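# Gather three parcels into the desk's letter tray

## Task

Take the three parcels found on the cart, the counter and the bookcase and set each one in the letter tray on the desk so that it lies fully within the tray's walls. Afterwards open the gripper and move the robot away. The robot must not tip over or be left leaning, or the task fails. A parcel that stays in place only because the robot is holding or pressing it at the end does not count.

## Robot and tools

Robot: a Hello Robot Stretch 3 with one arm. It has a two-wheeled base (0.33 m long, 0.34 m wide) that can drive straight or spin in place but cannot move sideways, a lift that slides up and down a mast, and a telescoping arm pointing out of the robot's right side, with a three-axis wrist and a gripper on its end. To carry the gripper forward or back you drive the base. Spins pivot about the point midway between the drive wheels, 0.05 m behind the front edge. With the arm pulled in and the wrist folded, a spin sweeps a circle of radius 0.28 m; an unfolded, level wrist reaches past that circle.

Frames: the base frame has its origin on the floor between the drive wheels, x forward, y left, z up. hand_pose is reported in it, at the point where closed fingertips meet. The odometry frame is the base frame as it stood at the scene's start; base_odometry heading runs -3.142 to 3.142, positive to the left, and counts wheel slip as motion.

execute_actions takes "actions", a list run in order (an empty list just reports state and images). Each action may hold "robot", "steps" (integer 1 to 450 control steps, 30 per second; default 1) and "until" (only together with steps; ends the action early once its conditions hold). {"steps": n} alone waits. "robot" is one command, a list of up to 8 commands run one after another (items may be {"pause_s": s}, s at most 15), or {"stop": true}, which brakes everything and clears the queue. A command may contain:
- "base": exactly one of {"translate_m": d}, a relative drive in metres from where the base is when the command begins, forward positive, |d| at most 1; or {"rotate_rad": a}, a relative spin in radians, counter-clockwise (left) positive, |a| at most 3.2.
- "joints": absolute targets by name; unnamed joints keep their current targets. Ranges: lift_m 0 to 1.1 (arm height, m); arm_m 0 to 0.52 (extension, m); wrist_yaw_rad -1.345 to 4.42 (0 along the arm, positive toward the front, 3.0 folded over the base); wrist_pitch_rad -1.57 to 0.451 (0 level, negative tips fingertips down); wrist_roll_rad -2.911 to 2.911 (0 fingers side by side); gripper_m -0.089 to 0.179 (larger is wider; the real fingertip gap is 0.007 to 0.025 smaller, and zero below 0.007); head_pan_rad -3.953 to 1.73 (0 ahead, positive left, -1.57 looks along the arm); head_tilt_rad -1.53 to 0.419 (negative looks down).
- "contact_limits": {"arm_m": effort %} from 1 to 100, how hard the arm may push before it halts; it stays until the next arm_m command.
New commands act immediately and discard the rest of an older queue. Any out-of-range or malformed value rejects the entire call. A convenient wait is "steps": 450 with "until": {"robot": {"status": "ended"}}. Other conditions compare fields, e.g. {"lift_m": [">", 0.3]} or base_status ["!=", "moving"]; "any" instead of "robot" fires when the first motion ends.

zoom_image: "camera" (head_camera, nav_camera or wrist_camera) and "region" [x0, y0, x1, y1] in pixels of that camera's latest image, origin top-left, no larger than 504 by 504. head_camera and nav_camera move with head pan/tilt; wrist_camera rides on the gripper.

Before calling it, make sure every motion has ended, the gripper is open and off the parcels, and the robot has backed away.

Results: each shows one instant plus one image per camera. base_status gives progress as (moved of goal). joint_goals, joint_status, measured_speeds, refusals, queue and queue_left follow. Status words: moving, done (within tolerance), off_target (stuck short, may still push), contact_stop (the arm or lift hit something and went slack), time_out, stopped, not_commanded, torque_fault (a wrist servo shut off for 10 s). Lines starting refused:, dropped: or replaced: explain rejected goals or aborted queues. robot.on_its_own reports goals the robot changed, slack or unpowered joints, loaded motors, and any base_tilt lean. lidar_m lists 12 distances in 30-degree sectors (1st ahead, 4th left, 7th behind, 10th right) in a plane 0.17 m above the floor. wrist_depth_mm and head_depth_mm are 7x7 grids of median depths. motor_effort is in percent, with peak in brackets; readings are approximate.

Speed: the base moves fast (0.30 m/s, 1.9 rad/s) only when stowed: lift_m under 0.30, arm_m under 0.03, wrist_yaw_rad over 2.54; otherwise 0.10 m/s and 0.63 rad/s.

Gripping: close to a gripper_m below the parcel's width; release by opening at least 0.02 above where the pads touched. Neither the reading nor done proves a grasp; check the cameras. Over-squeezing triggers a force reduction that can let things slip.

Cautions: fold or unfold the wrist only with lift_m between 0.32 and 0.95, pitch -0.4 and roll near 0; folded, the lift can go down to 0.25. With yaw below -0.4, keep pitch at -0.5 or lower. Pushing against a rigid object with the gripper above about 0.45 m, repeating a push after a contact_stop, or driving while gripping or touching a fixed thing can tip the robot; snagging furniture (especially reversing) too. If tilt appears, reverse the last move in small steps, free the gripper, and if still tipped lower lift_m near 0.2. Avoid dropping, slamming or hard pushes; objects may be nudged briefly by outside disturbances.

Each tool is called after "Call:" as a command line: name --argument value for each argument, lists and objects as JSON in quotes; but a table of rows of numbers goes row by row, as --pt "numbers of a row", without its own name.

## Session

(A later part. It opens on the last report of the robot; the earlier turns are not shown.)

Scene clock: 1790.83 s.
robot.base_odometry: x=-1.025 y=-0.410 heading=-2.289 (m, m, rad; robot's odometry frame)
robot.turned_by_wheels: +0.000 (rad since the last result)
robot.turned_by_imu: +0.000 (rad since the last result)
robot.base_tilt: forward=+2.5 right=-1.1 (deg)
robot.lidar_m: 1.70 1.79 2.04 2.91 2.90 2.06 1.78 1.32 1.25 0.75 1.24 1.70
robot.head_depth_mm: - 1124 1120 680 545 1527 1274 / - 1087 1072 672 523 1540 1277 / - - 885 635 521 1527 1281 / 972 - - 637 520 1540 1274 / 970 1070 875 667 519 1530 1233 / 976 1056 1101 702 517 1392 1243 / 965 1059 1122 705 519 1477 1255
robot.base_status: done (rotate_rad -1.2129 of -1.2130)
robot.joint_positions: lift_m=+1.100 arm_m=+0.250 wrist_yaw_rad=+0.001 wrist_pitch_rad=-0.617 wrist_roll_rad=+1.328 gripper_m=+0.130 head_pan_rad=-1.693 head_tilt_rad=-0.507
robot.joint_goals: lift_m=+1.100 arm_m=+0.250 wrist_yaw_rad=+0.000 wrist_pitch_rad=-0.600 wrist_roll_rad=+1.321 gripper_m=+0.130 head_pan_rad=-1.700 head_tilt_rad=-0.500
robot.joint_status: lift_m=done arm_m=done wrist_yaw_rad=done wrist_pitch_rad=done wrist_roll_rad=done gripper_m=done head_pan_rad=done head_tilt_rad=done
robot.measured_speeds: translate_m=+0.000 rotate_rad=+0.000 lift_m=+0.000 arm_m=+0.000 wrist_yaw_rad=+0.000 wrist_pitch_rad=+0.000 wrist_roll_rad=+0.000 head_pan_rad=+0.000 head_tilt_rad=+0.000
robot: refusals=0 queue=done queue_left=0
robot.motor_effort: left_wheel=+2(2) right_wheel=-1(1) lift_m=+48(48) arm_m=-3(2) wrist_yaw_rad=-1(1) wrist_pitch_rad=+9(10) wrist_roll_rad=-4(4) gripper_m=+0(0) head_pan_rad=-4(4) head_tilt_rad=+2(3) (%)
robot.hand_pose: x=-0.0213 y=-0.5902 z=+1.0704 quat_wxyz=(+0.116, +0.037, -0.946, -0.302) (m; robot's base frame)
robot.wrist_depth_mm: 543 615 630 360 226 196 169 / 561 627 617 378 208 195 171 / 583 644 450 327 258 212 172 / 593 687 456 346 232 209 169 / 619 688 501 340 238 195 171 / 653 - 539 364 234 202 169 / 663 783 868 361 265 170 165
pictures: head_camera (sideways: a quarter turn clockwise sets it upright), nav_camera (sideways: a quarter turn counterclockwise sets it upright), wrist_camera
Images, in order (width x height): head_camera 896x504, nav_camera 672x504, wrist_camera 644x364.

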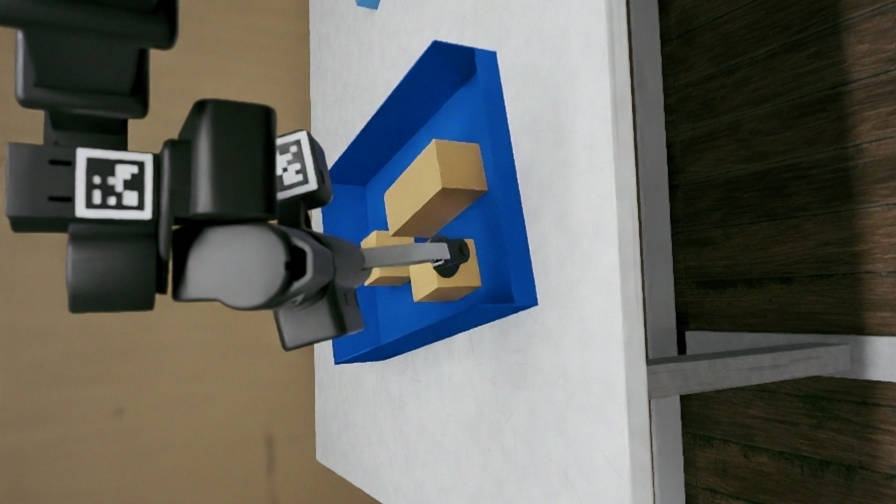

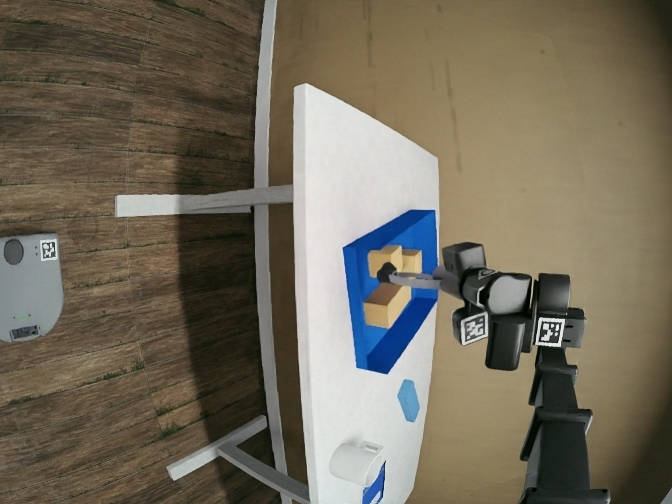

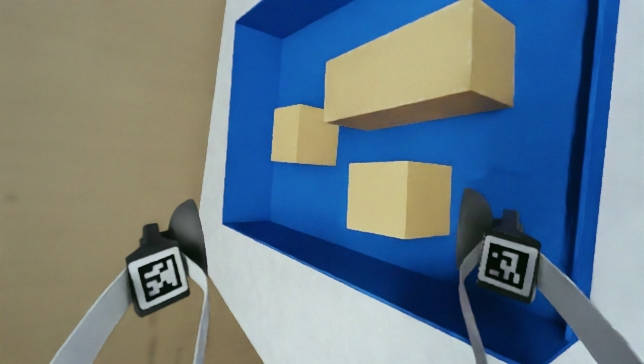

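Call:
execute_actions --actions '[{"robot": {"joints": {"arm_m": 0.0}}, "steps": 200, "until": {"robot": {"status": "ended"}}}]'

Scene clock: 1795.40 s.
robot.base_odometry: x=-1.025 y=-0.410 heading=-2.289 (m, m, rad; robot's odometry frame)
robot.turned_by_wheels: +0.000 (rad since the last result)
robot.turned_by_imu: +0.000 (rad since the last result)
robot.base_tilt: forward=+2.5 right=-1.1 (deg)
robot.lidar_m: 1.70 1.79 2.05 2.92 2.90 2.06 1.78 1.33 1.25 0.75 1.25 1.70
robot.head_depth_mm: - - - - - 1467 1267 / - - - - - - 1242 / - - - - - - 1223 / - - - - - - 1271 / 978 1069 989 666 - 1454 1235 / 973 1061 1106 705 518 1434 1238 / 971 1059 1112 703 517 1481 1258
robot.base_status: done (rotate_rad -1.2129 of -1.2130)
robot.joint_positions: lift_m=+1.100 arm_m=+0.001 wrist_yaw_rad=+0.001 wrist_pitch_rad=-0.616 wrist_roll_rad=+1.328 gripper_m=+0.130 head_pan_rad=-1.693 head_tilt_rad=-0.507
robot.joint_goals: lift_m=+1.100 arm_m=+0.000 wrist_yaw_rad=+0.000 wrist_pitch_rad=-0.600 wrist_roll_rad=+1.321 gripper_m=+0.130 head_pan_rad=-1.700 head_tilt_rad=-0.500
robot.joint_status: lift_m=done arm_m=done wrist_yaw_rad=done wrist_pitch_rad=done wrist_roll_rad=done gripper_m=done head_pan_rad=done head_tilt_rad=done
robot.measured_speeds: translate_m=+0.000 rotate_rad=+0.000 lift_m=+0.000 arm_m=+0.000 wrist_yaw_rad=+0.000 wrist_pitch_rad=+0.000 wrist_roll_rad=+0.000 head_pan_rad=+0.000 head_tilt_rad=+0.000
robot: refusals=0 queue=done queue_left=0
robot.motor_effort: left_wheel=+2(2) right_wheel=-1(2) lift_m=+48(48) arm_m=-2(3) wrist_yaw_rad=-1(1) wrist_pitch_rad=+9(9) wrist_roll_rad=-4(4) gripper_m=+0(0) head_pan_rad=-4(4) head_tilt_rad=+2(2) (%)
robot.hand_pose: x=-0.0213 y=-0.3410 z=+1.0706 quat_wxyz=(+0.116, +0.037, -0.946, -0.301) (m; robot's base frame)
robot.wrist_depth_mm: 728 818 554 361 280 - 950 / 755 860 476 361 289 - 969 / 779 877 526 364 301 - 955 / 790 908 591 357 312 - 952 / 830 913 542 370 - - 915 / 864 - 541 367 - - 903 / 889 - - 365 - - 949
pictures: head_camera (sideways: a quarter turn clockwise sets it upright), nav_camera (sideways: a quarter turn counterclockwise sets it upright), wrist_camera
Images, in order (width x height): head_camera 896x504, nav_camera 672x504, wrist_camera 644x364.

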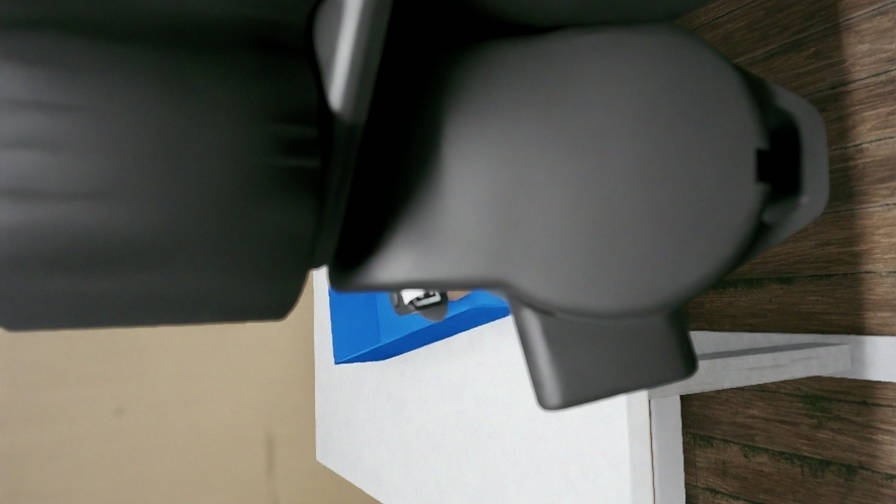

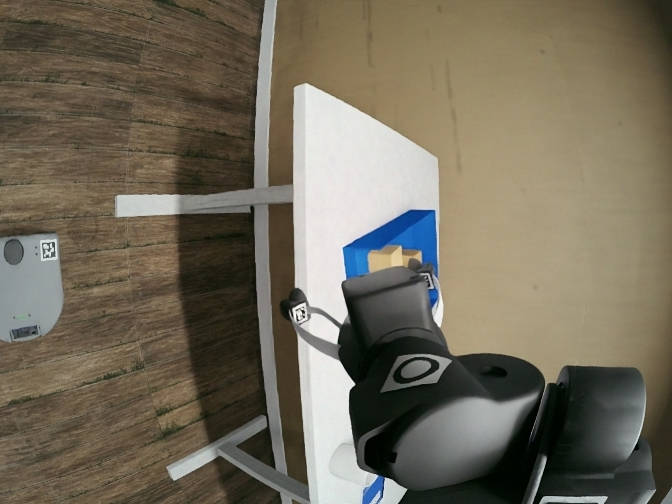

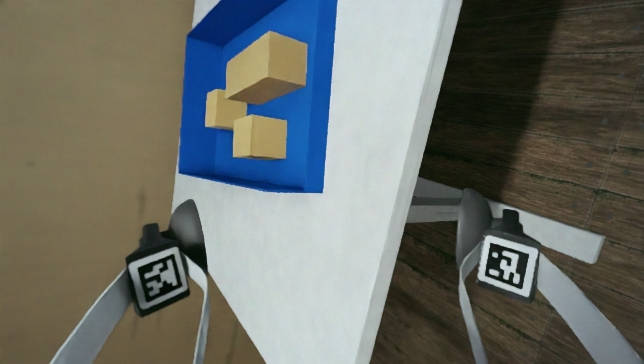

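Call:
execute_actions --actions '[{"robot": [{"joints": {"wrist_pitch_rad": -0.4, "wrist_roll_rad": 0.0, "gripper_m": 0.0, "head_pan_rad": 0.0, "head_tilt_rad": -0.3}, "base": {"rotate_rad": 1.58}}, {"base": {"translate_m": 0.6}}], "steps": 450, "until": {"robot": {"status": "ended"}}}]'

Scene clock: 1816.60 s.
robot.base_odometry: x=-0.570 y=-0.801 heading=-0.709 (m, m, rad; robot's odometry frame)
robot.turned_by_wheels: +1.580 (rad since the last result)
robot.turned_by_imu: +1.566 (rad since the last result)
robot.base_tilt: forward=+2.4 right=-1.3 (deg)
robot.lidar_m: 2.32 2.43 1.82 1.72 2.10 1.73 1.35 1.87 1.76 1.73 1.60 1.71
robot.head_depth_mm: 2489 2638 2771 2932 2642 1884 1477 / 2504 2613 2786 2293 2437 1912 1483 / 2482 2665 2747 2315 2452 1882 1477 / 2524 2637 2767 2367 2441 1873 1476 / 2545 2698 2818 2367 2468 1874 1466 / 2520 2746 2758 2380 2508 1885 1459 / 2591 2758 2804 2393 2525 1867 1465
robot.base_status: done (translate_m +0.6000 of +0.6000)
robot.joint_positions: lift_m=+1.100 arm_m=+0.001 wrist_yaw_rad=+0.001 wrist_pitch_rad=-0.420 wrist_roll_rad=+0.006 gripper_m=+0.000 head_pan_rad=-0.007 head_tilt_rad=-0.310
robot.joint_goals: lift_m=+1.100 arm_m=+0.000 wrist_yaw_rad=+0.000 wrist_pitch_rad=-0.400 wrist_roll_rad=+0.000 gripper_m=+0.000 head_pan_rad=+0.000 head_tilt_rad=-0.300
robot.joint_status: lift_m=done arm_m=done wrist_yaw_rad=done wrist_pitch_rad=done wrist_roll_rad=done gripper_m=done head_pan_rad=done head_tilt_rad=done
robot.measured_speeds: translate_m=+0.000 rotate_rad=+0.000 lift_m=+0.000 arm_m=+0.000 wrist_yaw_rad=+0.000 wrist_pitch_rad=+0.000 wrist_roll_rad=+0.000 head_pan_rad=+0.000 head_tilt_rad=+0.000
robot: refusals=0 queue=done queue_left=0
robot.motor_effort: left_wheel=-3(9) right_wheel=+1(4) lift_m=+48(48) arm_m=-3(2) wrist_yaw_rad=-1(1) wrist_pitch_rad=+11(10) wrist_roll_rad=-4(7) gripper_m=-3(86) head_pan_rad=+5(53) head_tilt_rad=+4(15) (%)
robot.hand_pose: x=-0.0214 y=-0.3701 z=+1.1120 quat_wxyz=(+0.690, +0.148, -0.693, -0.148) (m; robot's base frame)
robot.wrist_depth_mm: - - - - - - - / - - - - - - - / - - - - - - - / - - - - - - - / - - - - - - - / - - - - - - - / - - - - - - -
pictures: head_camera (sideways: a quarter turn clockwise sets it upright), nav_camera (sideways: a quarter turn counterclockwise sets it upright), wrist_camera
Images, in order (width x height): head_camera 896x504, nav_camera 672x504, wrist_camera 644x364.

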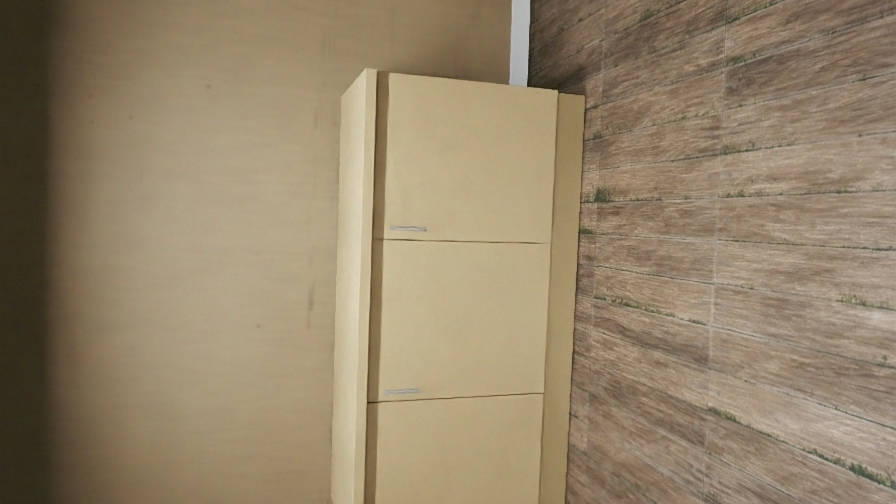

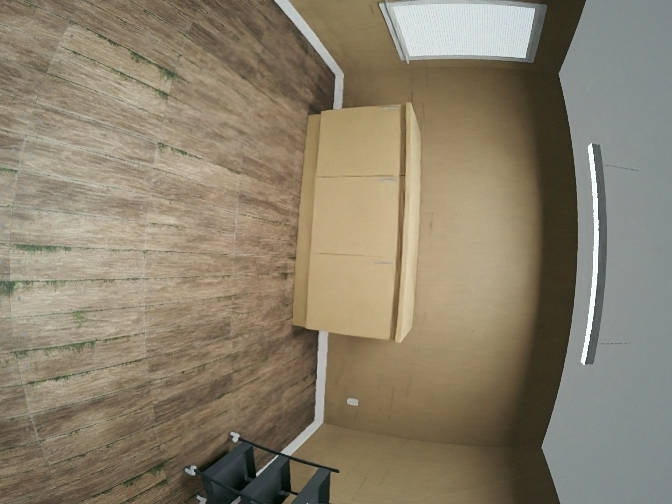

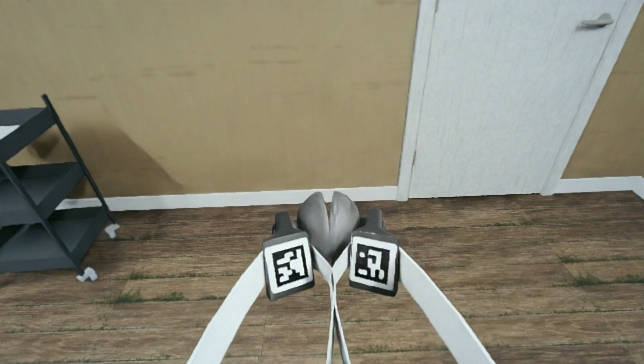

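Call:
execute_actions --actions '[{"robot": {"joints": {"head_pan_rad": -3.14, "head_tilt_rad": -0.25}}, "steps": 120, "until": {"robot": {"status": "ended"}}}]'

Scene clock: 1822.87 s.
robot.base_odometry: x=-0.570 y=-0.801 heading=-0.709 (m, m, rad; robot's odometry frame)
robot.turned_by_wheels: +0.000 (rad since the last result)
robot.turned_by_imu: +0.000 (rad since the last result)
robot.base_tilt: forward=+2.5 right=-1.1 (deg)
robot.lidar_m: 2.32 2.43 1.82 1.72 2.11 1.73 1.35 1.87 1.76 1.73 1.60 1.71
robot.head_depth_mm: - - - - - 1884 1549 / - - - - - 1883 1554 / - - - - - 1891 1554 / - - - - - 1880 1543 / - - - - - 1894 1531 / - - - - - 1896 1546 / - - - - - 1911 1533
robot.base_status: done (translate_m +0.6000 of +0.6000)
robot.joint_positions: lift_m=+1.100 arm_m=+0.001 wrist_yaw_rad=+0.001 wrist_pitch_rad=-0.420 wrist_roll_rad=+0.006 gripper_m=+0.000 head_pan_rad=-3.133 head_tilt_rad=-0.260
robot.joint_goals: lift_m=+1.100 arm_m=+0.000 wrist_yaw_rad=+0.000 wrist_pitch_rad=-0.400 wrist_roll_rad=+0.000 gripper_m=+0.000 head_pan_rad=-3.140 head_tilt_rad=-0.250
robot.joint_status: lift_m=done arm_m=done wrist_yaw_rad=done wrist_pitch_rad=done wrist_roll_rad=done gripper_m=done head_pan_rad=done head_tilt_rad=done
robot.measured_speeds: translate_m=+0.000 rotate_rad=+0.000 lift_m=+0.000 arm_m=+0.000 wrist_yaw_rad=+0.000 wrist_pitch_rad=+0.000 wrist_roll_rad=+0.000 head_pan_rad=+0.000 head_tilt_rad=+0.000
robot: refusals=0 queue=done queue_left=0
robot.motor_effort: left_wheel=-3(3) right_wheel=+0(0) lift_m=+48(48) arm_m=-3(3) wrist_yaw_rad=-1(1) wrist_pitch_rad=+11(11) wrist_roll_rad=-4(4) gripper_m=-2(2) head_pan_rad=-4(54) head_tilt_rad=+2(6) (%)
robot.hand_pose: x=-0.0214 y=-0.3701 z=+1.1120 quat_wxyz=(+0.690, +0.148, -0.693, -0.148) (m; robot's base frame)
robot.wrist_depth_mm: - - - - - - - / - - - - - - - / - - - - - - - / - - - - - - - / - - - - - - - / - - - - - - - / - - - - - - -
pictures: head_camera (sideways: a quarter turn clockwise sets it upright), nav_camera (sideways: a quarter turn counterclockwise sets it upright), wrist_camera
Images, in order (width x height): head_camera 896x504, nav_camera 672x504, wrist_camera 644x364.

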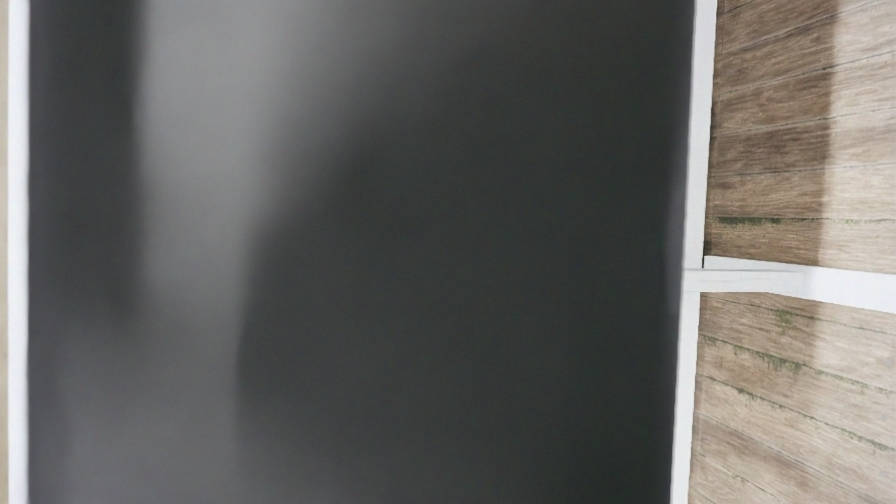

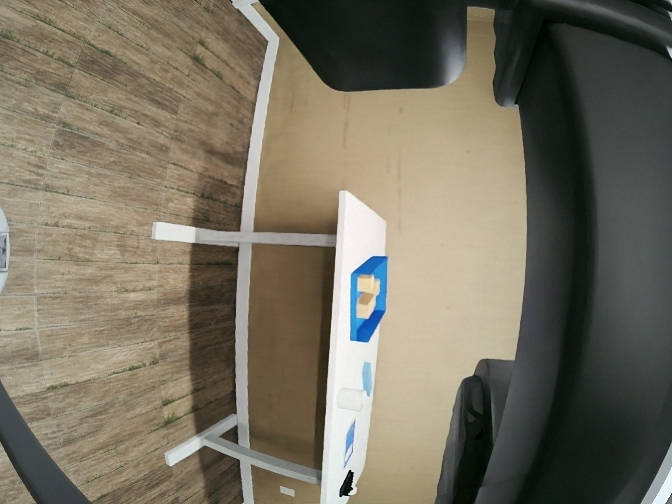

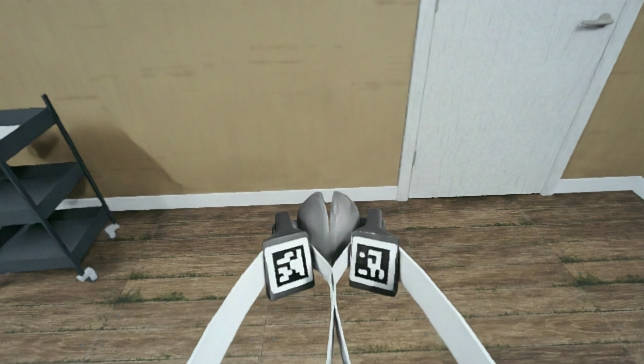

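The nav camera shows the parcels still sitting in the tray, and the robot is clear of the desk and at rest. I'm finishing scene 1.

Call:
finished_scene --scene 1

The scene is finished: the task was done.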